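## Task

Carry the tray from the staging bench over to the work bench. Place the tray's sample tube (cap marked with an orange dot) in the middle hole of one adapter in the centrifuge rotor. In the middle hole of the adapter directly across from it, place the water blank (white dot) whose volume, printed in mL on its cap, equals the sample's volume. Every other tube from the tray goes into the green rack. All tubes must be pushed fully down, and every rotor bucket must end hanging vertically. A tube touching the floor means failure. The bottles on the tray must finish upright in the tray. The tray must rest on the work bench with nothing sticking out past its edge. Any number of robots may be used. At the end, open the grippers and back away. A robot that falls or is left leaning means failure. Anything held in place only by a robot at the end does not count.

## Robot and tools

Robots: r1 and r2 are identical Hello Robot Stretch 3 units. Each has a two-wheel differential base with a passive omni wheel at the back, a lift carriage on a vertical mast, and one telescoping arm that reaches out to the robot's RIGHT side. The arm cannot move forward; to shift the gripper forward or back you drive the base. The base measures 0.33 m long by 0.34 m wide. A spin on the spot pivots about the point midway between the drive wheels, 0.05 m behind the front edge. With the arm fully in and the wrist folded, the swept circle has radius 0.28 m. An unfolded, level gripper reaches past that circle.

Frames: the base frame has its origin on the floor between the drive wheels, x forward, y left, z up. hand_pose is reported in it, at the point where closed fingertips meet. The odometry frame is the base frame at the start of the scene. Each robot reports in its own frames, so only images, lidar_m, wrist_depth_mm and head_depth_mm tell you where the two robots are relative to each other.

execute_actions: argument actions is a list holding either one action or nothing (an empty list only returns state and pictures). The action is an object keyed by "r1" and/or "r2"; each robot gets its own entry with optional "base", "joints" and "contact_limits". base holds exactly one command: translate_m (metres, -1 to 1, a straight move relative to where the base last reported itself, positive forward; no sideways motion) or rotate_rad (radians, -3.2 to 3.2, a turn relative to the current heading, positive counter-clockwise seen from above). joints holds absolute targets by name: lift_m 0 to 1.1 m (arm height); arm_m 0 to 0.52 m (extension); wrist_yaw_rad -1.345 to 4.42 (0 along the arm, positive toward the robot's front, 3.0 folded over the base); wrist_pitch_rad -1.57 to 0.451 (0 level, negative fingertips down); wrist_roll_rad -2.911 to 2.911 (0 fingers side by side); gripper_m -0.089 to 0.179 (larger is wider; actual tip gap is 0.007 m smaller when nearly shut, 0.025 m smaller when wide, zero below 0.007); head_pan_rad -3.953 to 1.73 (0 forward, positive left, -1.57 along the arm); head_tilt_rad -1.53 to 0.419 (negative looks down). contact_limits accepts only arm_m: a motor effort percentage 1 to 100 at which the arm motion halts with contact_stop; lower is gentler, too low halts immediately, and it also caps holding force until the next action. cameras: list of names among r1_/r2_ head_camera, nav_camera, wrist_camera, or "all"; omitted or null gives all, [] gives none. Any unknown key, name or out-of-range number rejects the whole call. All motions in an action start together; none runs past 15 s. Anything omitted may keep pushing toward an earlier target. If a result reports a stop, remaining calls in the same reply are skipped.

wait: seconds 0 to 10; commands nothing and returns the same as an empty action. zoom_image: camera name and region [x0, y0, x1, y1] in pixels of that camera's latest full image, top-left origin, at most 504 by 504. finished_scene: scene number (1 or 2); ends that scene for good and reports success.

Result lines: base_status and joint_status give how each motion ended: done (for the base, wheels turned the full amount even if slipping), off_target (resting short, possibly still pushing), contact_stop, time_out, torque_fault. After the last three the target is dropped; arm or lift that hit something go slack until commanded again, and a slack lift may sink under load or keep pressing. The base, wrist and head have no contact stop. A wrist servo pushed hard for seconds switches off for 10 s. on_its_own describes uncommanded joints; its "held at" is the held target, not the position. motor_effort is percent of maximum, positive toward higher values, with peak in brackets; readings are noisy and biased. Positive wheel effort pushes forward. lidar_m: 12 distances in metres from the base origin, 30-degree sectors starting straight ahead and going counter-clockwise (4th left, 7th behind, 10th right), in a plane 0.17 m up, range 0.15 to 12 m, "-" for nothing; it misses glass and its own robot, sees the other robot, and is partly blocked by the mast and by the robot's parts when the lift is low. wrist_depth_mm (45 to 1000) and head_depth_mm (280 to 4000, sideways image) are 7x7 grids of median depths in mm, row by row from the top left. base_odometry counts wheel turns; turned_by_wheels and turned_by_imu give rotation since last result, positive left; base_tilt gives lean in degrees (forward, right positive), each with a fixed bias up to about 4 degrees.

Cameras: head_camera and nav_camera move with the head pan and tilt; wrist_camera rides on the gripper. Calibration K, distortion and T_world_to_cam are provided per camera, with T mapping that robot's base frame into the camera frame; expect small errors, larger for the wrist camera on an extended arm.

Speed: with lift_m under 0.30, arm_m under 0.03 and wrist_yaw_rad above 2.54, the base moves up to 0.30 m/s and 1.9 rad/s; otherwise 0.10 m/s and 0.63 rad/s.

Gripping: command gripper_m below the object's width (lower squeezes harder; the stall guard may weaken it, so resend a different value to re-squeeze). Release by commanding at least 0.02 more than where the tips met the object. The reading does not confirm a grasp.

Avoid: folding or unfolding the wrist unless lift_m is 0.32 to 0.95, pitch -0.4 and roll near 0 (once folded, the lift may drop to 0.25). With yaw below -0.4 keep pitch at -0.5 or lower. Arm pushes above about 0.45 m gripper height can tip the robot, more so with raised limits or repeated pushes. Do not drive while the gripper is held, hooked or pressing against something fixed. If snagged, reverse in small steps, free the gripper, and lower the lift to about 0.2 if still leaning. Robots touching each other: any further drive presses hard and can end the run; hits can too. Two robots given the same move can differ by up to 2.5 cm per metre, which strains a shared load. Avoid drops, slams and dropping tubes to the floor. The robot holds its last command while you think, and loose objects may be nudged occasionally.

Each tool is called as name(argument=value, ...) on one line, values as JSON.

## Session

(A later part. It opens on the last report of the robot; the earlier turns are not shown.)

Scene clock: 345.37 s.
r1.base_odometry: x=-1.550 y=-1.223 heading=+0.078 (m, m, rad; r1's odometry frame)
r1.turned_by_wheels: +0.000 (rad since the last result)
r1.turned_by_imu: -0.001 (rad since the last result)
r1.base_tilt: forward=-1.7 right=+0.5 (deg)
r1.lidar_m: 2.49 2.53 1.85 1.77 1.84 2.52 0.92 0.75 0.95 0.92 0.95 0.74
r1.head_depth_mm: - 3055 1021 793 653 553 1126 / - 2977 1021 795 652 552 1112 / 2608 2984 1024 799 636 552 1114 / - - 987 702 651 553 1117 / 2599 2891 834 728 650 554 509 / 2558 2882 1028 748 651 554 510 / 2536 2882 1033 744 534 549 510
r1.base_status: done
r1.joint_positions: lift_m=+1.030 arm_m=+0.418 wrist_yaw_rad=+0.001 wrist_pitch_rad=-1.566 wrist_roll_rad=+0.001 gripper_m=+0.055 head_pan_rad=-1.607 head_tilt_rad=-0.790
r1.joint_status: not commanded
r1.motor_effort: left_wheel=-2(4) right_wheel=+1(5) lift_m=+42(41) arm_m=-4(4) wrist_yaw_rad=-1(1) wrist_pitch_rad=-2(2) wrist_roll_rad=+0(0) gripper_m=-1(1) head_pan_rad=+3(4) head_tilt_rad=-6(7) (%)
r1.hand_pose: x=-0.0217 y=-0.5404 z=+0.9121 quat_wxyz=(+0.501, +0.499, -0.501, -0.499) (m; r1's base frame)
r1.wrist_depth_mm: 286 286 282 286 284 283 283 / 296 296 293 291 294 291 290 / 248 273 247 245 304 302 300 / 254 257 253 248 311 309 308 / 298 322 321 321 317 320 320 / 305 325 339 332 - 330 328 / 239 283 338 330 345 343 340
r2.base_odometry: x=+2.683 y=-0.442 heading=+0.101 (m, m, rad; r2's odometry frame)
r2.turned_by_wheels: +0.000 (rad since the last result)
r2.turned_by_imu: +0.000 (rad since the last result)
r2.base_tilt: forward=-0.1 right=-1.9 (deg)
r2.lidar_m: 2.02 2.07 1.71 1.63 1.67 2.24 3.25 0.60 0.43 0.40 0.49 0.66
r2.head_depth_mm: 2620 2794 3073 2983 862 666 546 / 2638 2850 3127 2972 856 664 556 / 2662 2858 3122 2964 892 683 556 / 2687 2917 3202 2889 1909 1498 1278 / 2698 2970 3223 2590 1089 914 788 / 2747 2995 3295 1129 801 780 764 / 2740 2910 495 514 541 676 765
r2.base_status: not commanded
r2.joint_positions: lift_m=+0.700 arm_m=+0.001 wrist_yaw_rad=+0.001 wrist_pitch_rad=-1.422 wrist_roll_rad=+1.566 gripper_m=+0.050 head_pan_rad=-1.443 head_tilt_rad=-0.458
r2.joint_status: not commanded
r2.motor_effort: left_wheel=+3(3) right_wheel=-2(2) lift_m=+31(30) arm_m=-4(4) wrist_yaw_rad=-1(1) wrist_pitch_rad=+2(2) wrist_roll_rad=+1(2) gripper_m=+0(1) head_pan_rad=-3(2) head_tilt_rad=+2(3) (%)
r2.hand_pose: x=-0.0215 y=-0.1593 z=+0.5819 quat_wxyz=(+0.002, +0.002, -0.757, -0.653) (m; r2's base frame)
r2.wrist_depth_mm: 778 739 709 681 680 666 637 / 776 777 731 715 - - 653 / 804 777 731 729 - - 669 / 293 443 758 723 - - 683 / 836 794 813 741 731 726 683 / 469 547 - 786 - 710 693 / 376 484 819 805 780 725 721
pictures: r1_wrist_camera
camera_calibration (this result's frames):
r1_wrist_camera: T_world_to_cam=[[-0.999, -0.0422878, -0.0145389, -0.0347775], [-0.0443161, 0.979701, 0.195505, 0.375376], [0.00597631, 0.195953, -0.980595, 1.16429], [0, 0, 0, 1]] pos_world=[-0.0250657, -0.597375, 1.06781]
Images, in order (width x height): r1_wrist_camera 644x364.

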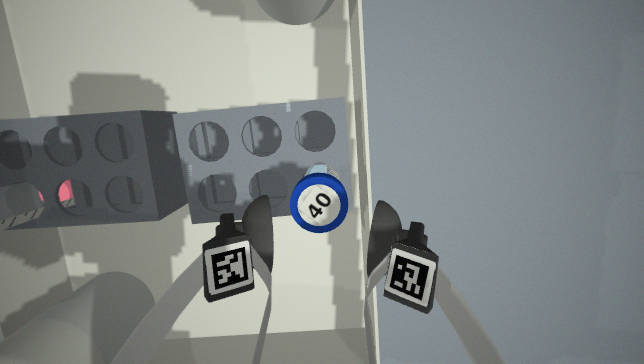

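execute_actions(actions=[{"r1":{"joints":{"lift_m":0.984,"arm_m":0.424}}}], cameras=[])

execute_actions(actions=[{"r1":{"joints":{"gripper_m":0.015}}}], cameras=[])

execute_actions(actions=[{"r1":{"joints":{"lift_m":1.1}}}], cameras=[])

execute_actions(actions=[{"r1":{"base":{"translate_m":0.5},"joints":{"arm_m":0.462}}}], cameras=["r1_wrist_camera","r1_head_camera"])

Scene clock: 353.43 s.
r1.base_odometry: x=-1.550 y=-1.223 heading=+0.078 (m, m, rad; r1's odometry frame)
r1.turned_by_wheels: +0.000 (rad since the last result)
r1.turned_by_imu: +0.000 (rad since the last result)
r1.base_tilt: forward=-1.7 right=+0.6 (deg)
r1.lidar_m: 2.48 2.52 1.84 1.78 1.84 2.52 0.93 0.75 0.95 0.92 0.95 0.74
r1.head_depth_mm: 2588 - 945 771 651 552 1130 / 2576 - 1024 798 652 552 1110 / 2515 2973 1022 799 637 552 1116 / 2504 - 946 702 650 553 1116 / 2546 2931 850 774 650 554 510 / 2594 2881 1026 746 653 554 510 / 2564 2874 1028 744 535 549 509
r1.base_status: not commanded
r1.joint_positions: lift_m=+0.984 arm_m=+0.424 wrist_yaw_rad=+0.001 wrist_pitch_rad=-1.566 wrist_roll_rad=+0.001 gripper_m=+0.055 head_pan_rad=-1.607 head_tilt_rad=-0.790
r1.joint_status: all done
r1.motor_effort: left_wheel=-2(2) right_wheel=+2(1) lift_m=+29(34) arm_m=+5(5) wrist_yaw_rad=+0(1) wrist_pitch_rad=-2(2) wrist_roll_rad=-1(0) gripper_m=+0(0) head_pan_rad=+3(3) head_tilt_rad=-7(7) (%)
r1.hand_pose: x=-0.0217 y=-0.5456 z=+0.8666 quat_wxyz=(+0.501, +0.499, -0.501, -0.499) (m; r1's base frame)
r1.wrist_depth_mm: 243 244 243 241 243 242 241 / 250 250 250 248 249 248 248 / 230 220 230 200 257 258 255 / 206 207 205 202 265 264 262 / 215 230 241 145 272 271 270 / 284 284 286 283 - 281 280 / 245 284 294 290 291 291 290
r2.base_odometry: x=+2.683 y=-0.442 heading=+0.101 (m, m, rad; r2's odometry frame)
r2.turned_by_wheels: +0.000 (rad since the last result)
r2.turned_by_imu: +0.000 (rad since the last result)
r2.base_tilt: forward=-0.2 right=-2.1 (deg)
r2.lidar_m: 2.01 2.07 1.71 1.63 1.68 2.24 3.24 0.60 0.43 0.40 0.49 0.66
r2.head_depth_mm: 2598 2827 3089 3018 863 666 545 / 2622 2834 3098 2978 860 665 557 / 2630 2883 3180 2930 891 683 554 / 2689 2920 3215 2939 1909 1504 1281 / 2721 2930 3265 2601 1090 912 789 / 2738 2975 3294 1129 800 780 766 / 2750 2901 495 514 542 676 763
r2.base_status: not commanded
r2.joint_positions: lift_m=+0.700 arm_m=+0.001 wrist_yaw_rad=+0.001 wrist_pitch_rad=-1.422 wrist_roll_rad=+1.566 gripper_m=+0.050 head_pan_rad=-1.443 head_tilt_rad=-0.458
r2.joint_status: not commanded
r2.motor_effort: left_wheel=+3(3) right_wheel=-3(2) lift_m=+30(30) arm_m=-4(4) wrist_yaw_rad=-1(1) wrist_pitch_rad=+2(2) wrist_roll_rad=+1(2) gripper_m=+1(1) head_pan_rad=-3(2) head_tilt_rad=+3(4) (%)
r2.hand_pose: x=-0.0215 y=-0.1593 z=+0.5819 quat_wxyz=(+0.002, +0.002, -0.757, -0.653) (m; r2's base frame)
r2.wrist_depth_mm: 773 740 729 697 688 657 635 / 807 783 720 696 - - 664 / 806 776 740 715 - - 677 / 289 449 755 720 - - 663 / 828 792 771 757 740 705 707 / 474 543 - 747 - 735 703 / 374 485 832 817 769 737 718
pictures: none
No camera images: the call's "cameras" was empty. Leave "cameras" out to get every camera's image.

Scene clock: 354.33 s.
r1.base_odometry: x=-1.550 y=-1.223 heading=+0.078 (m, m, rad; r1's odometry frame)
r1.turned_by_wheels: +0.000 (rad since the last result)
r1.turned_by_imu: +0.000 (rad since the last result)
r1.base_tilt: forward=-1.7 right=+0.6 (deg)
r1.lidar_m: 2.48 2.52 1.84 1.78 1.84 2.52 0.92 0.75 0.95 0.92 0.95 0.74
r1.head_depth_mm: 2586 - 945 769 652 553 1130 / 2594 - 1025 798 653 551 1110 / 2539 3002 1023 796 636 553 1110 / 2487 - 951 702 650 553 1114 / 2538 2911 851 774 650 554 510 / 2586 2889 1030 749 652 555 510 / 2546 2867 1027 742 536 550 509
r1.base_status: not commanded
r1.joint_positions: lift_m=+0.984 arm_m=+0.424 wrist_yaw_rad=+0.001 wrist_pitch_rad=-1.566 wrist_roll_rad=+0.001 gripper_m=+0.015 head_pan_rad=-1.607 head_tilt_rad=-0.790
r1.joint_status: all done
r1.motor_effort: left_wheel=-3(2) right_wheel=+1(1) lift_m=+29(30) arm_m=+5(4) wrist_yaw_rad=-1(2) wrist_pitch_rad=-2(2) wrist_roll_rad=-1(0) gripper_m=-8(84) head_pan_rad=+3(3) head_tilt_rad=-6(7) (%)
r1.hand_pose: x=-0.0217 y=-0.5456 z=+0.8666 quat_wxyz=(+0.501, +0.499, -0.501, -0.499) (m; r1's base frame)
r1.wrist_depth_mm: 245 242 243 241 241 242 241 / 251 251 249 248 248 248 246 / 230 220 229 199 257 256 255 / 207 207 206 203 266 265 264 / 216 231 240 143 272 273 272 / 285 286 285 280 281 284 280 / 244 284 292 291 293 289 291
r2.base_odometry: x=+2.683 y=-0.442 heading=+0.101 (m, m, rad; r2's odometry frame)
r2.turned_by_wheels: +0.000 (rad since the last result)
r2.turned_by_imu: +0.000 (rad since the last result)
r2.base_tilt: forward=-0.1 right=-2.0 (deg)
r2.lidar_m: 2.01 2.07 1.71 1.63 1.68 2.24 3.25 0.60 0.43 0.40 0.49 0.66
r2.head_depth_mm: 2603 2806 3048 2997 865 668 545 / 2606 2846 3092 2943 859 664 557 / 2634 2917 3141 2946 889 683 556 / 2683 2919 3194 2893 1900 1501 1273 / 2690 2952 3213 2583 1088 915 788 / 2760 2985 3278 1135 803 782 766 / 2743 2906 495 514 541 676 763
r2.base_status: not commanded
r2.joint_positions: lift_m=+0.700 arm_m=+0.001 wrist_yaw_rad=+0.001 wrist_pitch_rad=-1.422 wrist_roll_rad=+1.566 gripper_m=+0.050 head_pan_rad=-1.443 head_tilt_rad=-0.458
r2.joint_status: not commanded
r2.motor_effort: left_wheel=+3(3) right_wheel=-2(2) lift_m=+30(31) arm_m=-4(4) wrist_yaw_rad=-1(1) wrist_pitch_rad=+2(2) wrist_roll_rad=+2(2) gripper_m=+1(1) head_pan_rad=-2(3) head_tilt_rad=+2(3) (%)
r2.hand_pose: x=-0.0215 y=-0.1593 z=+0.5819 quat_wxyz=(+0.002, +0.002, -0.757, -0.653) (m; r2's base frame)
r2.wrist_depth_mm: 784 746 729 713 676 650 636 / 793 763 732 699 - - 643 / 788 774 746 737 - - 652 / 290 449 758 727 - - 675 / 841 816 798 760 722 723 693 / 483 542 - 782 - 727 705 / 378 481 794 765 754 738 711
pictures: none
No camera images: the call's "cameras" was empty. Leave "cameras" out to get every camera's image.

Scene clock: 356.20 s.
r1.base_odometry: x=-1.550 y=-1.223 heading=+0.078 (m, m, rad; r1's odometry frame)
r1.turned_by_wheels: +0.000 (rad since the last result)
r1.turned_by_imu: +0.000 (rad since the last result)
r1.base_tilt: forward=-1.6 right=+0.6 (deg)
r1.lidar_m: 2.49 2.52 1.84 1.77 1.84 2.53 0.92 0.75 0.95 0.92 0.95 0.74
r1.head_depth_mm: 2575 2963 1024 794 650 552 1129 / 2665 2997 1019 797 653 552 1109 / 2651 2961 1022 797 637 554 1120 / 2621 2986 946 726 649 554 1114 / 2606 2939 988 764 651 555 509 / 2577 2894 1029 748 652 554 509 / 2567 2859 1031 743 535 549 509
r1.base_status: not commanded
r1.joint_positions: lift_m=+1.099 arm_m=+0.424 wrist_yaw_rad=+0.001 wrist_pitch_rad=-1.566 wrist_roll_rad=+0.001 gripper_m=+0.015 head_pan_rad=-1.607 head_tilt_rad=-0.790
r1.joint_status: all done
r1.motor_effort: left_wheel=-2(2) right_wheel=+1(1) lift_m=+41(45) arm_m=+5(5) wrist_yaw_rad=-1(0) wrist_pitch_rad=-2(2) wrist_roll_rad=-1(1) gripper_m=-8(9) head_pan_rad=+3(3) head_tilt_rad=-7(6) (%)
r1.hand_pose: x=-0.0217 y=-0.5457 z=+0.9814 quat_wxyz=(+0.501, +0.499, -0.501, -0.499) (m; r1's base frame)
r1.wrist_depth_mm: 345 350 348 299 350 350 346 / 342 361 361 356 357 361 359 / 325 352 359 365 370 369 365 / 323 324 326 340 383 382 377 / 358 392 398 143 394 392 392 / 414 338 404 396 400 406 403 / 268 284 384 375 421 421 417
r2.base_odometry: x=+2.683 y=-0.442 heading=+0.101 (m, m, rad; r2's odometry frame)
r2.turned_by_wheels: +0.000 (rad since the last result)
r2.turned_by_imu: +0.000 (rad since the last result)
r2.base_tilt: forward=-0.1 right=-1.9 (deg)
r2.lidar_m: 2.01 2.07 1.71 1.64 1.68 2.24 3.24 0.60 0.43 0.40 0.49 0.66
r2.head_depth_mm: 2598 2806 3073 3006 863 667 545 / 2607 2825 3121 2995 857 664 557 / 2656 2883 3146 2930 891 683 554 / 2694 2936 3231 2918 1896 1504 1277 / 2706 2972 3223 2596 1090 914 789 / 2743 3008 3272 1128 797 782 765 / 2745 2920 494 516 542 676 763
r2.base_status: not commanded
r2.joint_positions: lift_m=+0.700 arm_m=+0.001 wrist_yaw_rad=+0.001 wrist_pitch_rad=-1.422 wrist_roll_rad=+1.566 gripper_m=+0.050 head_pan_rad=-1.443 head_tilt_rad=-0.458
r2.joint_status: not commanded
r2.motor_effort: left_wheel=+3(3) right_wheel=-2(2) lift_m=+31(31) arm_m=-4(4) wrist_yaw_rad=-1(2) wrist_pitch_rad=+2(2) wrist_roll_rad=+2(2) gripper_m=+0(1) head_pan_rad=-3(2) head_tilt_rad=+2(3) (%)
r2.hand_pose: x=-0.0215 y=-0.1593 z=+0.5819 quat_wxyz=(+0.002, +0.002, -0.757, -0.653) (m; r2's base frame)
r2.wrist_depth_mm: 793 750 717 709 687 657 653 / 784 751 735 731 - - 651 / 797 779 744 740 - - 655 / 292 432 775 737 - - 687 / 830 815 799 756 731 695 708 / 470 553 - 770 - 716 702 / 380 485 812 778 771 744 714
pictures: none
No camera images: the call's "cameras" was empty. Leave "cameras" out to get every camera's image.

Scene clock: 362.60 s.
r1.base_odometry: x=-1.051 y=-1.184 heading=+0.078 (m, m, rad; r1's odometry frame)
r1.turned_by_wheels: +0.000 (rad since the last result)
r1.turned_by_imu: -0.001 (rad since the last result)
r1.base_tilt: forward=-1.7 right=+0.5 (deg)
r1.lidar_m: 1.99 2.52 1.84 1.78 1.84 2.52 1.23 1.25 0.95 0.91 0.32 2.17
r1.head_depth_mm: 2690 2969 1021 722 636 552 1135 / 2662 2997 1024 775 651 551 1111 / 2638 2967 1025 797 652 553 1112 / 2624 2977 947 743 655 553 1108 / 2584 2947 1006 754 655 553 509 / 2546 2866 1027 798 655 555 510 / 2572 2868 2523 803 656 555 500
r1.base_status: done
r1.joint_positions: lift_m=+1.099 arm_m=+0.462 wrist_yaw_rad=+0.001 wrist_pitch_rad=-1.566 wrist_roll_rad=+0.001 gripper_m=+0.015 head_pan_rad=-1.607 head_tilt_rad=-0.790
r1.joint_status: all done
r1.motor_effort: left_wheel=-2(3) right_wheel=+1(5) lift_m=+41(42) arm_m=+4(5) wrist_yaw_rad=-1(1) wrist_pitch_rad=-2(2) wrist_roll_rad=-1(0) gripper_m=-9(8) head_pan_rad=+3(3) head_tilt_rad=-8(6) (%)
r1.hand_pose: x=-0.0217 y=-0.5836 z=+0.9814 quat_wxyz=(+0.501, +0.499, -0.501, -0.499) (m; r1's base frame)
r1.wrist_depth_mm: - 355 350 351 348 346 342 / - 363 365 358 360 355 352 / - 377 370 315 369 366 363 / - 385 388 323 383 380 347 / - 396 395 143 392 389 326 / - 416 414 411 404 398 398 / - 428 422 422 423 407 333
r2.base_odometry: x=+2.683 y=-0.442 heading=+0.101 (m, m, rad; r2's odometry frame)
r2.turned_by_wheels: +0.000 (rad since the last result)
r2.turned_by_imu: +0.000 (rad since the last result)
r2.base_tilt: forward=-0.1 right=-1.9 (deg)
r2.lidar_m: 2.01 2.07 1.71 1.63 1.68 2.24 3.25 0.60 0.43 0.40 0.49 0.66
r2.head_depth_mm: 2619 2822 3079 2989 863 668 544 / 2633 2873 3073 2997 858 665 556 / 2650 2889 3141 2926 889 682 556 / 2699 2939 3198 2890 1909 1500 1271 / 2726 2959 3256 2562 1089 913 789 / 2769 2998 3257 1128 802 781 766 / 2735 2924 495 515 542 676 764
r2.base_status: not commanded
r2.joint_positions: lift_m=+0.700 arm_m=+0.001 wrist_yaw_rad=+0.001 wrist_pitch_rad=-1.422 wrist_roll_rad=+1.566 gripper_m=+0.050 head_pan_rad=-1.443 head_tilt_rad=-0.458
r2.joint_status: not commanded
r2.motor_effort: left_wheel=+3(3) right_wheel=-2(3) lift_m=+30(30) arm_m=-4(4) wrist_yaw_rad=-1(1) wrist_pitch_rad=+2(2) wrist_roll_rad=+2(2) gripper_m=+1(1) head_pan_rad=-2(3) head_tilt_rad=+3(3) (%)
r2.hand_pose: x=-0.0215 y=-0.1593 z=+0.5819 quat_wxyz=(+0.002, +0.002, -0.757, -0.653) (m; r2's base frame)
r2.wrist_depth_mm: 768 744 709 683 681 671 633 / 785 760 730 722 - - 653 / 818 768 741 742 - - 664 / 290 445 762 737 - - 686 / 821 785 787 727 748 733 693 / 474 548 - 766 - 727 704 / 380 481 794 796 773 736 734
pictures: r1_head_camera (sideways: a quarter turn clockwise sets it upright), r1_wrist_camera
camera_calibration (this result's frames):
r1_head_camera: T_world_to_cam=[[0.0684763, 0.669314, -0.739818, 0.983641], [0.995585, -0.0935639, 0.00750234, -0.0171328], [-0.0641988, -0.737065, -0.672766, 0.83535], [0, 0, 0, 1]] pos_world=[0.00332949, -0.0442603, 1.28984]
r1_wrist_camera: T_world_to_cam=[[-0.999, -0.0422845, -0.0145477, -0.0355879], [-0.0443159, 0.979659, 0.195715, 0.403955], [0.00597609, 0.196164, -0.980553, 1.24077], [0, 0, 0, 1]] pos_world=[-0.0250657, -0.640638, 1.13706]
Images, in order (width x height): r1_head_camera 896x504, r1_wrist_camera 644x364.

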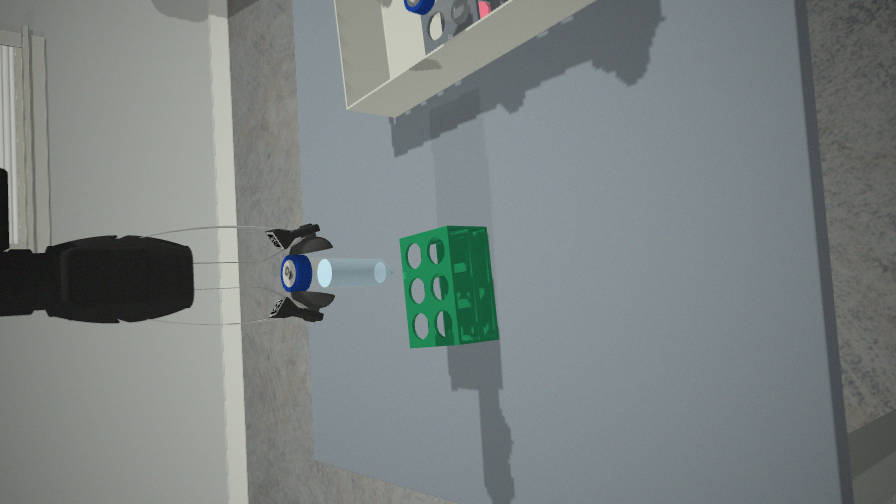

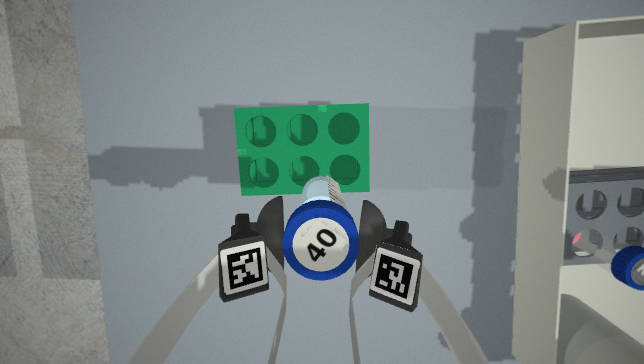

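execute_actions(actions=[{"r1":{"base":{"translate_m":0.059},"joints":{"arm_m":0.464,"lift_m":1.055}}}], cameras=["r1_wrist_camera","r1_head_camera"])

Scene clock: 367.83 s.
r1.base_odometry: x=-0.992 y=-1.179 heading=+0.078 (m, m, rad; r1's odometry frame)
r1.turned_by_wheels: +0.000 (rad since the last result)
r1.turned_by_imu: -0.001 (rad since the last result)
r1.base_tilt: forward=-1.5 right=+0.4 (deg)
r1.lidar_m: 1.92 2.53 1.84 1.78 1.84 2.52 1.29 1.30 0.95 0.91 0.29 2.11
r1.head_depth_mm: 2775 2972 1019 770 652 552 1130 / 2713 2984 1021 793 651 552 1115 / 2679 2980 1024 749 652 553 1112 / - 2988 1824 729 655 553 1116 / 2586 2951 1814 798 653 554 510 / 2584 2895 1028 801 653 554 509 / 2566 2867 2523 1905 673 556 501
r1.base_status: done
r1.joint_positions: lift_m=+1.055 arm_m=+0.464 wrist_yaw_rad=+0.001 wrist_pitch_rad=-1.566 wrist_roll_rad=+0.001 gripper_m=+0.015 head_pan_rad=-1.607 head_tilt_rad=-0.790
r1.joint_status: all done
r1.motor_effort: left_wheel=-2(4) right_wheel=+1(4) lift_m=+29(36) arm_m=+5(6) wrist_yaw_rad=-1(0) wrist_pitch_rad=-2(2) wrist_roll_rad=+0(0) gripper_m=-8(9) head_pan_rad=+3(3) head_tilt_rad=-8(6) (%)
r1.hand_pose: x=-0.0217 y=-0.5856 z=+0.9376 quat_wxyz=(+0.501, +0.499, -0.501, -0.499) (m; r1's base frame)
r1.wrist_depth_mm: - 312 313 310 306 306 306 / - 321 322 317 318 318 312 / - 332 329 325 272 327 321 / - 343 343 275 280 336 332 / - 353 349 143 346 344 340 / - 366 369 361 356 359 347 / - - 374 371 371 369 352
r2.base_odometry: x=+2.683 y=-0.442 heading=+0.101 (m, m, rad; r2's odometry frame)
r2.turned_by_wheels: +0.000 (rad since the last result)
r2.turned_by_imu: +0.000 (rad since the last result)
r2.base_tilt: forward=-0.1 right=-1.9 (deg)
r2.lidar_m: 2.01 2.07 1.71 1.63 1.67 2.24 3.26 0.60 0.43 0.40 0.49 0.66
r2.head_depth_mm: 2607 2781 3089 3004 864 667 545 / 2639 2846 3128 2951 854 664 557 / 2669 2882 3134 2938 890 682 556 / 2687 2896 3192 2909 1900 1495 1274 / 2726 2971 3250 2598 1087 915 789 / 2728 2998 3261 1132 799 782 765 / 2747 2901 495 514 541 676 763
r2.base_status: not commanded
r2.joint_positions: lift_m=+0.700 arm_m=+0.001 wrist_yaw_rad=+0.001 wrist_pitch_rad=-1.422 wrist_roll_rad=+1.566 gripper_m=+0.050 head_pan_rad=-1.443 head_tilt_rad=-0.458
r2.joint_status: not commanded
r2.motor_effort: left_wheel=+3(3) right_wheel=-2(2) lift_m=+31(31) arm_m=-4(4) wrist_yaw_rad=-1(1) wrist_pitch_rad=+2(2) wrist_roll_rad=+1(2) gripper_m=+1(1) head_pan_rad=-2(2) head_tilt_rad=+3(3) (%)
r2.hand_pose: x=-0.0215 y=-0.1593 z=+0.5819 quat_wxyz=(+0.002, +0.002, -0.757, -0.653) (m; r2's base frame)
r2.wrist_depth_mm: 786 742 698 691 682 660 638 / 795 750 715 701 - - 657 / 799 786 740 729 - - 665 / 290 449 762 736 - - 675 / 860 780 784 742 734 700 690 / 477 541 - 765 - 712 712 / 378 481 805 776 758 726 732
pictures: r1_head_camera (sideways: a quarter turn clockwise sets it upright), r1_wrist_camera
camera_calibration (this result's frames):
r1_head_camera: T_world_to_cam=[[0.0684756, 0.669314, -0.739818, 0.983641], [0.995585, -0.0935629, 0.00750234, -0.0171328], [-0.064198, -0.737065, -0.672766, 0.83535], [0, 0, 0, 1]] pos_world=[0.00332953, -0.0442603, 1.28984]
r1_wrist_camera: T_world_to_cam=[[-0.999, -0.042284, -0.0145485, -0.0363087], [-0.0443157, 0.979655, 0.195734, 0.414467], [0.00597611, 0.196183, -0.980549, 1.19823], [0, 0, 0, 1]] pos_world=[-0.0250657, -0.642642, 1.09327]
Images, in order (width x height): r1_head_camera 896x504, r1_wrist_camera 644x364.

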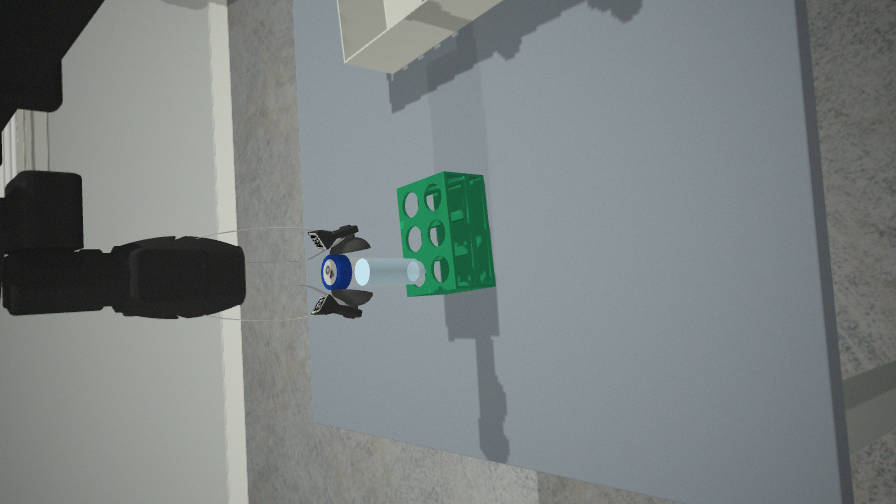

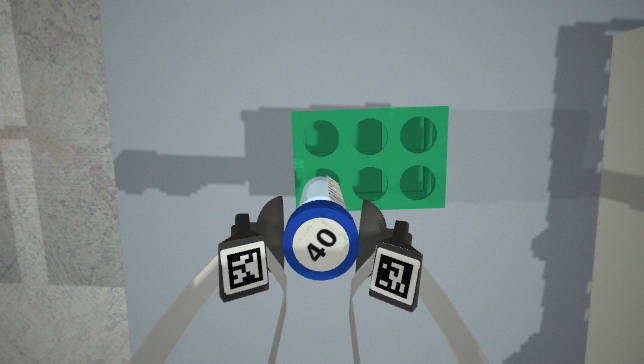

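execute_actions(actions=[{"r1":{"joints":{"arm_m":0.459,"lift_m":1.04}}}], cameras=[])

execute_actions(actions=[{"r1":{"joints":{"lift_m":0.985}}}], cameras=["r1_wrist_camera","r1_head_camera"])

execute_actions(actions=[{"r1":{"joints":{"gripper_m":0.055}}}], cameras=[])

execute_actions(actions=[{"r1":{"joints":{"lift_m":1.03}}}], cameras=[])

execute_actions(actions=[{"r1":{"base":{"translate_m":-0.328},"joints":{"arm_m":0.41}}}], cameras=["r1_wrist_camera","r1_head_camera"])

Scene clock: 374.50 s.
r1.base_odometry: x=-0.992 y=-1.179 heading=+0.078 (m, m, rad; r1's odometry frame)
r1.turned_by_wheels: +0.000 (rad since the last result)
r1.turned_by_imu: +0.000 (rad since the last result)
r1.base_tilt: forward=-1.6 right=+0.7 (deg)
r1.lidar_m: 1.92 2.52 1.85 1.78 1.84 2.51 1.29 1.30 0.95 0.91 0.29 2.12
r1.head_depth_mm: - 2988 1021 771 652 552 1134 / 2726 2986 1022 794 652 552 1116 / 2681 2975 1020 749 652 553 1114 / - 2906 1819 729 654 553 1113 / 2598 2922 1815 799 653 554 509 / 2590 2868 1025 801 655 554 509 / 2575 2869 2516 1898 674 555 501
r1.base_status: not commanded
r1.joint_positions: lift_m=+1.040 arm_m=+0.459 wrist_yaw_rad=+0.001 wrist_pitch_rad=-1.566 wrist_roll_rad=+0.001 gripper_m=+0.015 head_pan_rad=-1.607 head_tilt_rad=-0.790
r1.joint_status: all done
r1.motor_effort: left_wheel=-2(2) right_wheel=+1(2) lift_m=+29(29) arm_m=-4(6) wrist_yaw_rad=-1(1) wrist_pitch_rad=-2(2) wrist_roll_rad=+0(0) gripper_m=-8(8) head_pan_rad=+3(2) head_tilt_rad=-6(6) (%)
r1.hand_pose: x=-0.0217 y=-0.5813 z=+0.9226 quat_wxyz=(+0.501, +0.499, -0.501, -0.499) (m; r1's base frame)
r1.wrist_depth_mm: - 297 295 295 295 293 292 / - 308 306 304 302 304 299 / - 320 316 257 255 313 307 / - 328 323 261 265 323 318 / - 338 333 143 328 333 328 / - 352 353 345 342 342 333 / - 362 361 359 357 355 348
r2.base_odometry: x=+2.683 y=-0.442 heading=+0.101 (m, m, rad; r2's odometry frame)
r2.turned_by_wheels: +0.000 (rad since the last result)
r2.turned_by_imu: +0.000 (rad since the last result)
r2.base_tilt: forward=-0.2 right=-1.9 (deg)
r2.lidar_m: 2.02 2.07 1.71 1.63 1.68 2.24 3.25 0.60 0.43 0.40 0.49 0.66
r2.head_depth_mm: 2602 2802 3087 2979 864 667 544 / 2612 2862 3092 2979 859 663 556 / 2661 2883 3146 2922 892 682 556 / 2684 2934 3193 2931 1911 1501 1275 / 2731 2965 3239 2594 1090 916 788 / 2739 3000 3252 1130 798 782 767 / 2730 2939 494 515 542 677 763
r2.base_status: not commanded
r2.joint_positions: lift_m=+0.700 arm_m=+0.001 wrist_yaw_rad=+0.001 wrist_pitch_rad=-1.422 wrist_roll_rad=+1.566 gripper_m=+0.050 head_pan_rad=-1.443 head_tilt_rad=-0.458
r2.joint_status: not commanded
r2.motor_effort: left_wheel=+3(3) right_wheel=-2(3) lift_m=+31(30) arm_m=-4(4) wrist_yaw_rad=+0(0) wrist_pitch_rad=+2(2) wrist_roll_rad=+1(2) gripper_m=+1(1) head_pan_rad=-3(2) head_tilt_rad=+3(3) (%)
r2.hand_pose: x=-0.0215 y=-0.1593 z=+0.5819 quat_wxyz=(+0.002, +0.002, -0.757, -0.653) (m; r2's base frame)
r2.wrist_depth_mm: 780 749 704 690 693 674 637 / 773 746 735 723 - - 652 / 814 761 739 731 - - 652 / 292 446 759 734 - - 691 / 819 800 791 733 732 708 696 / 478 542 - 778 - 711 699 / 376 481 816 788 776 715 719
pictures: none
No camera images: the call's "cameras" was empty. Leave "cameras" out to get every camera's image.

Scene clock: 375.83 s.
r1.base_odometry: x=-0.992 y=-1.179 heading=+0.078 (m, m, rad; r1's odometry frame)
r1.turned_by_wheels: +0.000 (rad since the last result)
r1.turned_by_imu: +0.000 (rad since the last result)
r1.base_tilt: forward=-1.6 right=+0.6 (deg)
r1.lidar_m: 1.93 2.53 1.84 1.78 1.84 2.53 1.29 1.30 0.95 0.92 0.29 2.11
r1.head_depth_mm: 2664 - 870 765 650 552 1129 / 2530 - 1021 796 653 553 1114 / 2584 2967 1021 751 653 554 1111 / - - 982 728 654 554 1116 / 2572 2933 988 788 653 554 510 / 2565 2880 1032 800 653 553 510 / 2542 2865 2513 1893 673 555 501
r1.base_status: not commanded
r1.joint_positions: lift_m=+0.985 arm_m=+0.459 wrist_yaw_rad=+0.001 wrist_pitch_rad=-1.566 wrist_roll_rad=+0.001 gripper_m=+0.015 head_pan_rad=-1.607 head_tilt_rad=-0.790
r1.joint_status: all done
r1.motor_effort: left_wheel=-2(2) right_wheel=+1(0) lift_m=+30(30) arm_m=-4(4) wrist_yaw_rad=-1(0) wrist_pitch_rad=-2(2) wrist_roll_rad=+0(0) gripper_m=-8(7) head_pan_rad=+3(3) head_tilt_rad=-6(6) (%)
r1.hand_pose: x=-0.0217 y=-0.5813 z=+0.8676 quat_wxyz=(+0.501, +0.499, -0.501, -0.499) (m; r1's base frame)
r1.wrist_depth_mm: 246 246 245 244 244 244 241 / 257 254 252 251 249 248 249 / - 262 260 202 233 255 258 / - 269 270 205 206 263 265 / - 277 276 143 257 273 273 / - 288 288 287 281 284 281 / - 298 296 294 293 292 291
r2.base_odometry: x=+2.683 y=-0.442 heading=+0.101 (m, m, rad; r2's odometry frame)
r2.turned_by_wheels: +0.000 (rad since the last result)
r2.turned_by_imu: +0.000 (rad since the last result)
r2.base_tilt: forward=+0.0 right=-1.9 (deg)
r2.lidar_m: 2.01 2.07 1.71 1.63 1.68 2.24 3.25 0.60 0.43 0.40 0.49 0.66
r2.head_depth_mm: 2599 2797 3061 2960 863 667 545 / 2652 2840 3129 2967 858 664 557 / 2663 2869 3141 2933 889 683 554 / 2696 2911 3197 2917 1911 1498 1272 / 2726 2932 3249 2613 1088 913 790 / 2745 2965 3276 1128 800 779 765 / 2738 2896 495 514 542 677 763
r2.base_status: not commanded
r2.joint_positions: lift_m=+0.700 arm_m=+0.001 wrist_yaw_rad=+0.001 wrist_pitch_rad=-1.422 wrist_roll_rad=+1.566 gripper_m=+0.050 head_pan_rad=-1.443 head_tilt_rad=-0.458
r2.joint_status: not commanded
r2.motor_effort: left_wheel=+3(3) right_wheel=-2(2) lift_m=+31(31) arm_m=-4(4) wrist_yaw_rad=-1(1) wrist_pitch_rad=+2(2) wrist_roll_rad=+1(2) gripper_m=+0(1) head_pan_rad=-2(2) head_tilt_rad=+4(3) (%)
r2.hand_pose: x=-0.0215 y=-0.1593 z=+0.5819 quat_wxyz=(+0.002, +0.002, -0.757, -0.653) (m; r2's base frame)
r2.wrist_depth_mm: 765 742 721 688 701 652 624 / 798 771 726 720 - - 668 / 800 804 734 746 - - 661 / 293 439 754 746 - - 669 / 826 806 764 752 727 698 693 / 477 551 - 778 - 714 698 / 378 483 839 801 775 756 730
pictures: r1_head_camera (sideways: a quarter turn clockwise sets it upright), r1_wrist_camera
camera_calibration (this result's frames):
r1_head_camera: T_world_to_cam=[[0.0684758, 0.669315, -0.739817, 0.98364], [0.995585, -0.0935631, 0.00750226, -0.0171327], [-0.0641982, -0.737064, -0.672767, 0.835351], [0, 0, 0, 1]] pos_world=[0.00332952, -0.0442603, 1.28984]
r1_wrist_camera: T_world_to_cam=[[-0.999, -0.0422818, -0.0145506, -0.0371419], [-0.0443143, 0.979645, 0.195784, 0.423901], [0.00597633, 0.196233, -0.980539, 1.12876], [0, 0, 0, 1]] pos_world=[-0.0250658, -0.638344, 1.02326]
Images, in order (width x height): r1_head_camera 896x504, r1_wrist_camera 644x364.

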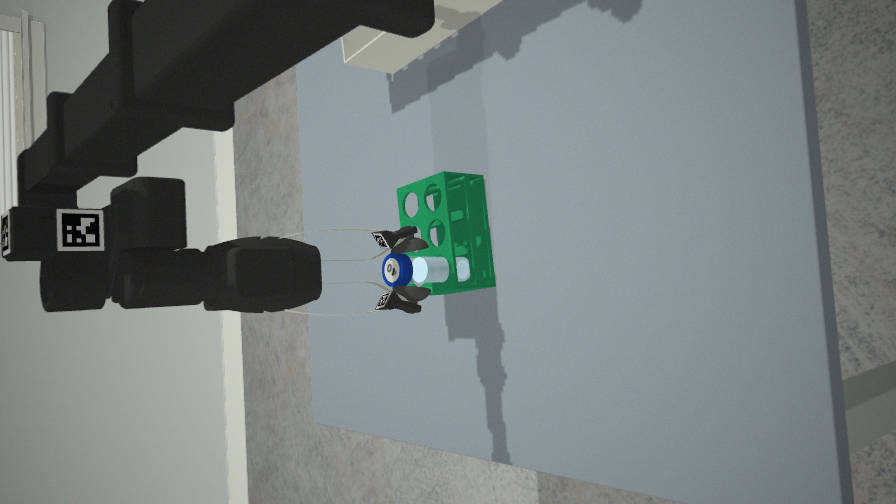

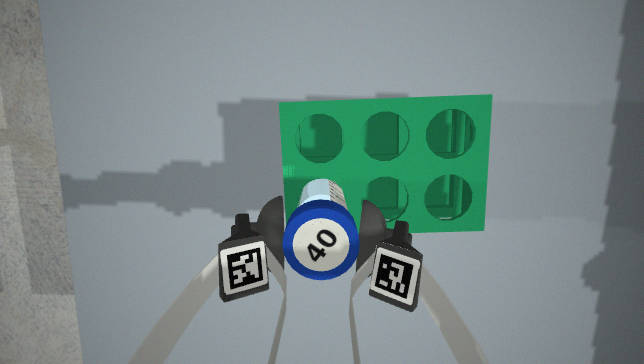

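Scene clock: 376.73 s.
r1.base_odometry: x=-0.992 y=-1.179 heading=+0.078 (m, m, rad; r1's odometry frame)
r1.turned_by_wheels: +0.000 (rad since the last result)
r1.turned_by_imu: +0.000 (rad since the last result)
r1.base_tilt: forward=-1.7 right=+0.6 (deg)
r1.lidar_m: 1.93 2.53 1.85 1.77 1.84 2.53 1.29 1.30 0.95 0.91 0.29 2.12
r1.head_depth_mm: 2642 - 866 768 652 552 1133 / 2545 - 1023 797 652 553 1111 / 2577 2965 1024 749 653 552 1112 / - - 981 727 654 553 1109 / 2569 2896 986 788 655 554 509 / 2587 2897 1030 799 655 553 509 / 2579 2864 2515 1890 674 555 501
r1.base_status: not commanded
r1.joint_positions: lift_m=+0.985 arm_m=+0.459 wrist_yaw_rad=+0.001 wrist_pitch_rad=-1.566 wrist_roll_rad=+0.001 gripper_m=+0.055 head_pan_rad=-1.607 head_tilt_rad=-0.790
r1.joint_status: all done
r1.motor_effort: left_wheel=-2(2) right_wheel=+0(1) lift_m=+29(30) arm_m=-4(4) wrist_yaw_rad=+0(1) wrist_pitch_rad=-2(2) wrist_roll_rad=+0(1) gripper_m=+0(79) head_pan_rad=+3(3) head_tilt_rad=-5(7) (%)
r1.hand_pose: x=-0.0217 y=-0.5813 z=+0.8676 quat_wxyz=(+0.501, +0.499, -0.501, -0.499) (m; r1's base frame)
r1.wrist_depth_mm: 249 246 245 246 244 242 241 / 258 255 253 250 248 251 250 / - 262 261 202 233 257 256 / - 271 268 206 206 263 264 / - 278 278 149 256 275 272 / - 290 290 285 - 282 281 / - 300 298 295 295 292 290
r2.base_odometry: x=+2.683 y=-0.442 heading=+0.101 (m, m, rad; r2's odometry frame)
r2.turned_by_wheels: +0.000 (rad since the last result)
r2.turned_by_imu: +0.000 (rad since the last result)
r2.base_tilt: forward=-0.3 right=-1.9 (deg)
r2.lidar_m: 2.02 2.07 1.71 1.63 1.68 2.24 3.24 0.60 0.43 0.40 0.49 0.66
r2.head_depth_mm: 2609 2813 3048 2970 863 667 546 / 2630 2853 3097 2973 856 664 557 / 2655 2884 3147 2939 887 682 555 / 2678 2921 3158 2897 1911 1498 1268 / 2725 2945 3208 2611 1091 913 788 / 2742 3012 3267 1127 800 780 766 / 2750 2873 495 514 542 678 764
r2.base_status: not commanded
r2.joint_positions: lift_m=+0.700 arm_m=+0.001 wrist_yaw_rad=+0.001 wrist_pitch_rad=-1.422 wrist_roll_rad=+1.566 gripper_m=+0.050 head_pan_rad=-1.443 head_tilt_rad=-0.458
r2.joint_status: not commanded
r2.motor_effort: left_wheel=+3(3) right_wheel=-2(3) lift_m=+31(31) arm_m=-4(5) wrist_yaw_rad=-1(2) wrist_pitch_rad=+2(2) wrist_roll_rad=+2(1) gripper_m=+1(1) head_pan_rad=-2(3) head_tilt_rad=+3(3) (%)
r2.hand_pose: x=-0.0215 y=-0.1593 z=+0.5819 quat_wxyz=(+0.002, +0.002, -0.757, -0.653) (m; r2's base frame)
r2.wrist_depth_mm: 769 756 713 721 675 667 643 / 800 756 739 718 - - 665 / 806 769 740 721 - - 652 / 288 445 763 747 - - 671 / 845 803 801 768 710 710 685 / 472 542 - 788 - 725 698 / 377 478 812 776 773 733 719
pictures: none
No camera images: the call's "cameras" was empty. Leave "cameras" out to get every camera's image.

Scene clock: 377.97 s.
r1.base_odometry: x=-0.992 y=-1.179 heading=+0.078 (m, m, rad; r1's odometry frame)
r1.turned_by_wheels: +0.000 (rad since the last result)
r1.turned_by_imu: +0.000 (rad since the last result)
r1.base_tilt: forward=-1.5 right=+0.7 (deg)
r1.lidar_m: 1.92 2.53 1.85 1.77 1.84 2.53 1.29 1.30 0.95 0.92 0.29 2.12
r1.head_depth_mm: - 3028 1018 770 652 553 1129 / - 2983 1019 796 653 552 1106 / 2644 2982 1026 751 653 552 1112 / - 2910 1025 728 652 554 1113 / 2578 2916 1029 801 655 553 510 / 2579 2903 1031 799 655 554 510 / 2546 2879 2528 1892 673 554 500
r1.base_status: not commanded
r1.joint_positions: lift_m=+1.030 arm_m=+0.459 wrist_yaw_rad=+0.001 wrist_pitch_rad=-1.566 wrist_roll_rad=+0.001 gripper_m=+0.055 head_pan_rad=-1.607 head_tilt_rad=-0.790
r1.joint_status: all done
r1.motor_effort: left_wheel=-2(2) right_wheel=+1(1) lift_m=+41(41) arm_m=-4(4) wrist_yaw_rad=-1(1) wrist_pitch_rad=-2(2) wrist_roll_rad=+0(0) gripper_m=+0(0) head_pan_rad=+3(3) head_tilt_rad=-7(6) (%)
r1.hand_pose: x=-0.0217 y=-0.5813 z=+0.9121 quat_wxyz=(+0.501, +0.499, -0.501, -0.499) (m; r1's base frame)
r1.wrist_depth_mm: - 290 287 286 284 283 283 / - 297 296 295 293 292 290 / - 304 307 248 247 300 300 / - 315 314 247 255 312 308 / - 325 325 323 321 321 317 / - 336 338 332 - 329 326 / - 354 348 344 343 341 337
r2.base_odometry: x=+2.683 y=-0.442 heading=+0.101 (m, m, rad; r2's odometry frame)
r2.turned_by_wheels: +0.000 (rad since the last result)
r2.turned_by_imu: +0.000 (rad since the last result)
r2.base_tilt: forward=+0.0 right=-1.9 (deg)
r2.lidar_m: 2.01 2.07 1.71 1.63 1.68 2.25 3.26 0.60 0.43 0.40 0.49 0.66
r2.head_depth_mm: 2590 2830 3076 2967 865 667 545 / 2614 2838 3135 2942 859 665 557 / 2682 2866 3170 2931 892 681 555 / 2677 2929 3188 2903 1912 1502 1274 / 2732 2956 3232 2590 1086 917 788 / 2752 3004 3299 1129 799 782 765 / 2729 2909 495 515 542 677 765
r2.base_status: not commanded
r2.joint_positions: lift_m=+0.700 arm_m=+0.001 wrist_yaw_rad=+0.001 wrist_pitch_rad=-1.422 wrist_roll_rad=+1.566 gripper_m=+0.050 head_pan_rad=-1.443 head_tilt_rad=-0.458
r2.joint_status: not commanded
r2.motor_effort: left_wheel=+3(3) right_wheel=-2(2) lift_m=+30(30) arm_m=-4(4) wrist_yaw_rad=-1(1) wrist_pitch_rad=+2(2) wrist_roll_rad=+2(2) gripper_m=+1(1) head_pan_rad=-2(3) head_tilt_rad=+3(4) (%)
r2.hand_pose: x=-0.0215 y=-0.1593 z=+0.5819 quat_wxyz=(+0.002, +0.002, -0.757, -0.653) (m; r2's base frame)
r2.wrist_depth_mm: 788 752 697 706 691 650 637 / 787 760 746 701 - - 655 / 809 756 746 721 - - 644 / 290 436 778 742 - - 690 / 855 782 795 754 735 720 681 / 477 542 - 776 - 727 718 / 383 481 816 778 772 742 716
pictures: none
No camera images: the call's "cameras" was empty. Leave "cameras" out to get every camera's image.

Scene clock: 382.20 s.
r1.base_odometry: x=-1.319 y=-1.205 heading=+0.078 (m, m, rad; r1's odometry frame)
r1.turned_by_wheels: +0.000 (rad since the last result)
r1.turned_by_imu: -0.001 (rad since the last result)
r1.base_tilt: forward=-1.8 right=+0.4 (deg)
r1.lidar_m: 2.26 2.52 1.85 1.78 1.84 2.52 1.15 0.97 0.95 0.92 0.95 0.53
r1.head_depth_mm: - 3047 1020 722 604 553 1134 / - 2945 781 725 649 552 1113 / 2594 3003 1020 725 558 553 1108 / - - 982 682 540 552 1109 / 2613 2874 1026 773 653 553 509 / 2584 2909 1029 800 656 554 510 / 2544 2867 1030 775 655 555 509
r1.base_status: done
r1.joint_positions: lift_m=+1.030 arm_m=+0.410 wrist_yaw_rad=+0.001 wrist_pitch_rad=-1.566 wrist_roll_rad=+0.001 gripper_m=+0.055 head_pan_rad=-1.607 head_tilt_rad=-0.790
r1.joint_status: all done
r1.motor_effort: left_wheel=-3(7) right_wheel=+1(2) lift_m=+40(42) arm_m=-4(5) wrist_yaw_rad=-1(1) wrist_pitch_rad=-2(2) wrist_roll_rad=+0(0) gripper_m=+0(0) head_pan_rad=+3(3) head_tilt_rad=-7(7) (%)
r1.hand_pose: x=-0.0217 y=-0.5323 z=+0.9121 quat_wxyz=(+0.501, +0.499, -0.501, -0.499) (m; r1's base frame)
r1.wrist_depth_mm: 289 289 284 286 282 282 276 / 275 297 297 290 290 291 285 / 304 305 303 295 273 265 245 / 314 318 318 250 249 257 249 / 328 325 322 255 318 318 304 / 337 336 338 316 - 327 322 / 352 350 347 250 327 335 310
r2.base_odometry: x=+2.683 y=-0.442 heading=+0.101 (m, m, rad; r2's odometry frame)
r2.turned_by_wheels: +0.000 (rad since the last result)
r2.turned_by_imu: +0.000 (rad since the last result)
r2.base_tilt: forward=-0.1 right=-1.9 (deg)
r2.lidar_m: 2.01 2.07 1.70 1.63 1.68 2.24 3.25 0.60 0.43 0.40 0.49 0.66
r2.head_depth_mm: 2610 2803 3073 3046 865 666 546 / 2633 2853 3127 2974 857 665 556 / 2667 2903 3135 2929 891 682 555 / 2716 2935 3182 2908 1899 1509 1277 / 2698 2942 3253 2577 1086 913 791 / 2737 3004 3319 1127 801 783 767 / 2736 2898 495 514 542 678 763
r2.base_status: not commanded
r2.joint_positions: lift_m=+0.700 arm_m=+0.001 wrist_yaw_rad=+0.001 wrist_pitch_rad=-1.422 wrist_roll_rad=+1.566 gripper_m=+0.050 head_pan_rad=-1.443 head_tilt_rad=-0.458
r2.joint_status: not commanded
r2.motor_effort: left_wheel=+3(3) right_wheel=-2(2) lift_m=+30(31) arm_m=-4(4) wrist_yaw_rad=-1(1) wrist_pitch_rad=+2(2) wrist_roll_rad=+2(2) gripper_m=+1(1) head_pan_rad=-2(2) head_tilt_rad=+3(3) (%)
r2.hand_pose: x=-0.0215 y=-0.1593 z=+0.5819 quat_wxyz=(+0.002, +0.002, -0.757, -0.653) (m; r2's base frame)
r2.wrist_depth_mm: 774 748 717 697 686 659 644 / 786 771 735 690 - - 647 / 772 781 746 713 - - 668 / 291 443 769 763 - - 702 / 816 802 800 760 747 714 682 / 475 540 - 775 - 733 687 / 380 481 809 763 784 747 721
pictures: r1_head_camera (sideways: a quarter turn clockwise sets it upright), r1_wrist_camera
camera_calibration (this result's frames):
r1_head_camera: T_world_to_cam=[[0.0684746, 0.669328, -0.739805, 0.983624], [0.995585, -0.0935608, 0.00750125, -0.0171313], [-0.0641959, -0.737053, -0.67278, 0.835368], [0, 0, 0, 1]] pos_world=[0.00332964, -0.0442601, 1.28984]
r1_wrist_camera: T_world_to_cam=[[-0.999, -0.0422827, -0.0145524, -0.0344204], [-0.0443158, 0.979637, 0.195828, 0.367123], [0.00597597, 0.196277, -0.98053, 1.16283], [0, 0, 0, 1]] pos_world=[-0.0250657, -0.589339, 1.0678]
Images, in order (width x height): r1_head_camera 896x504, r1_wrist_camera 644x364.

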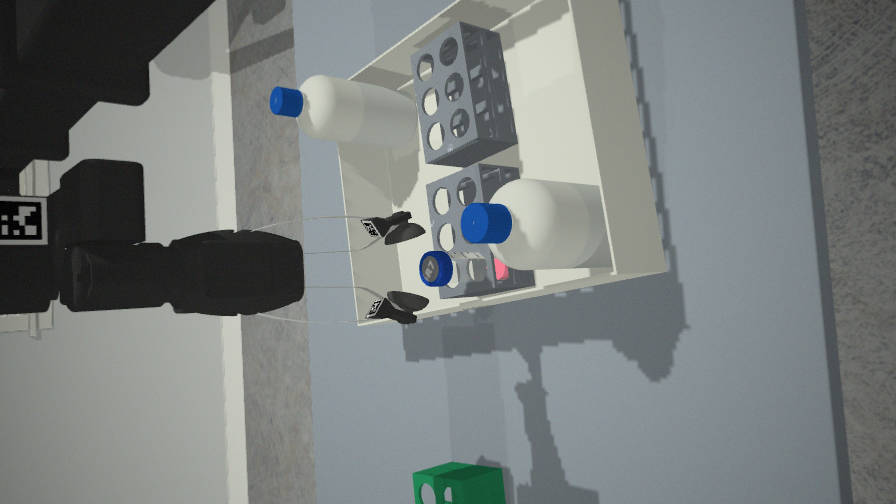

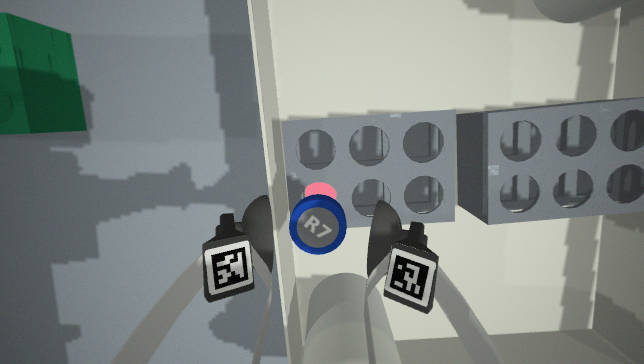

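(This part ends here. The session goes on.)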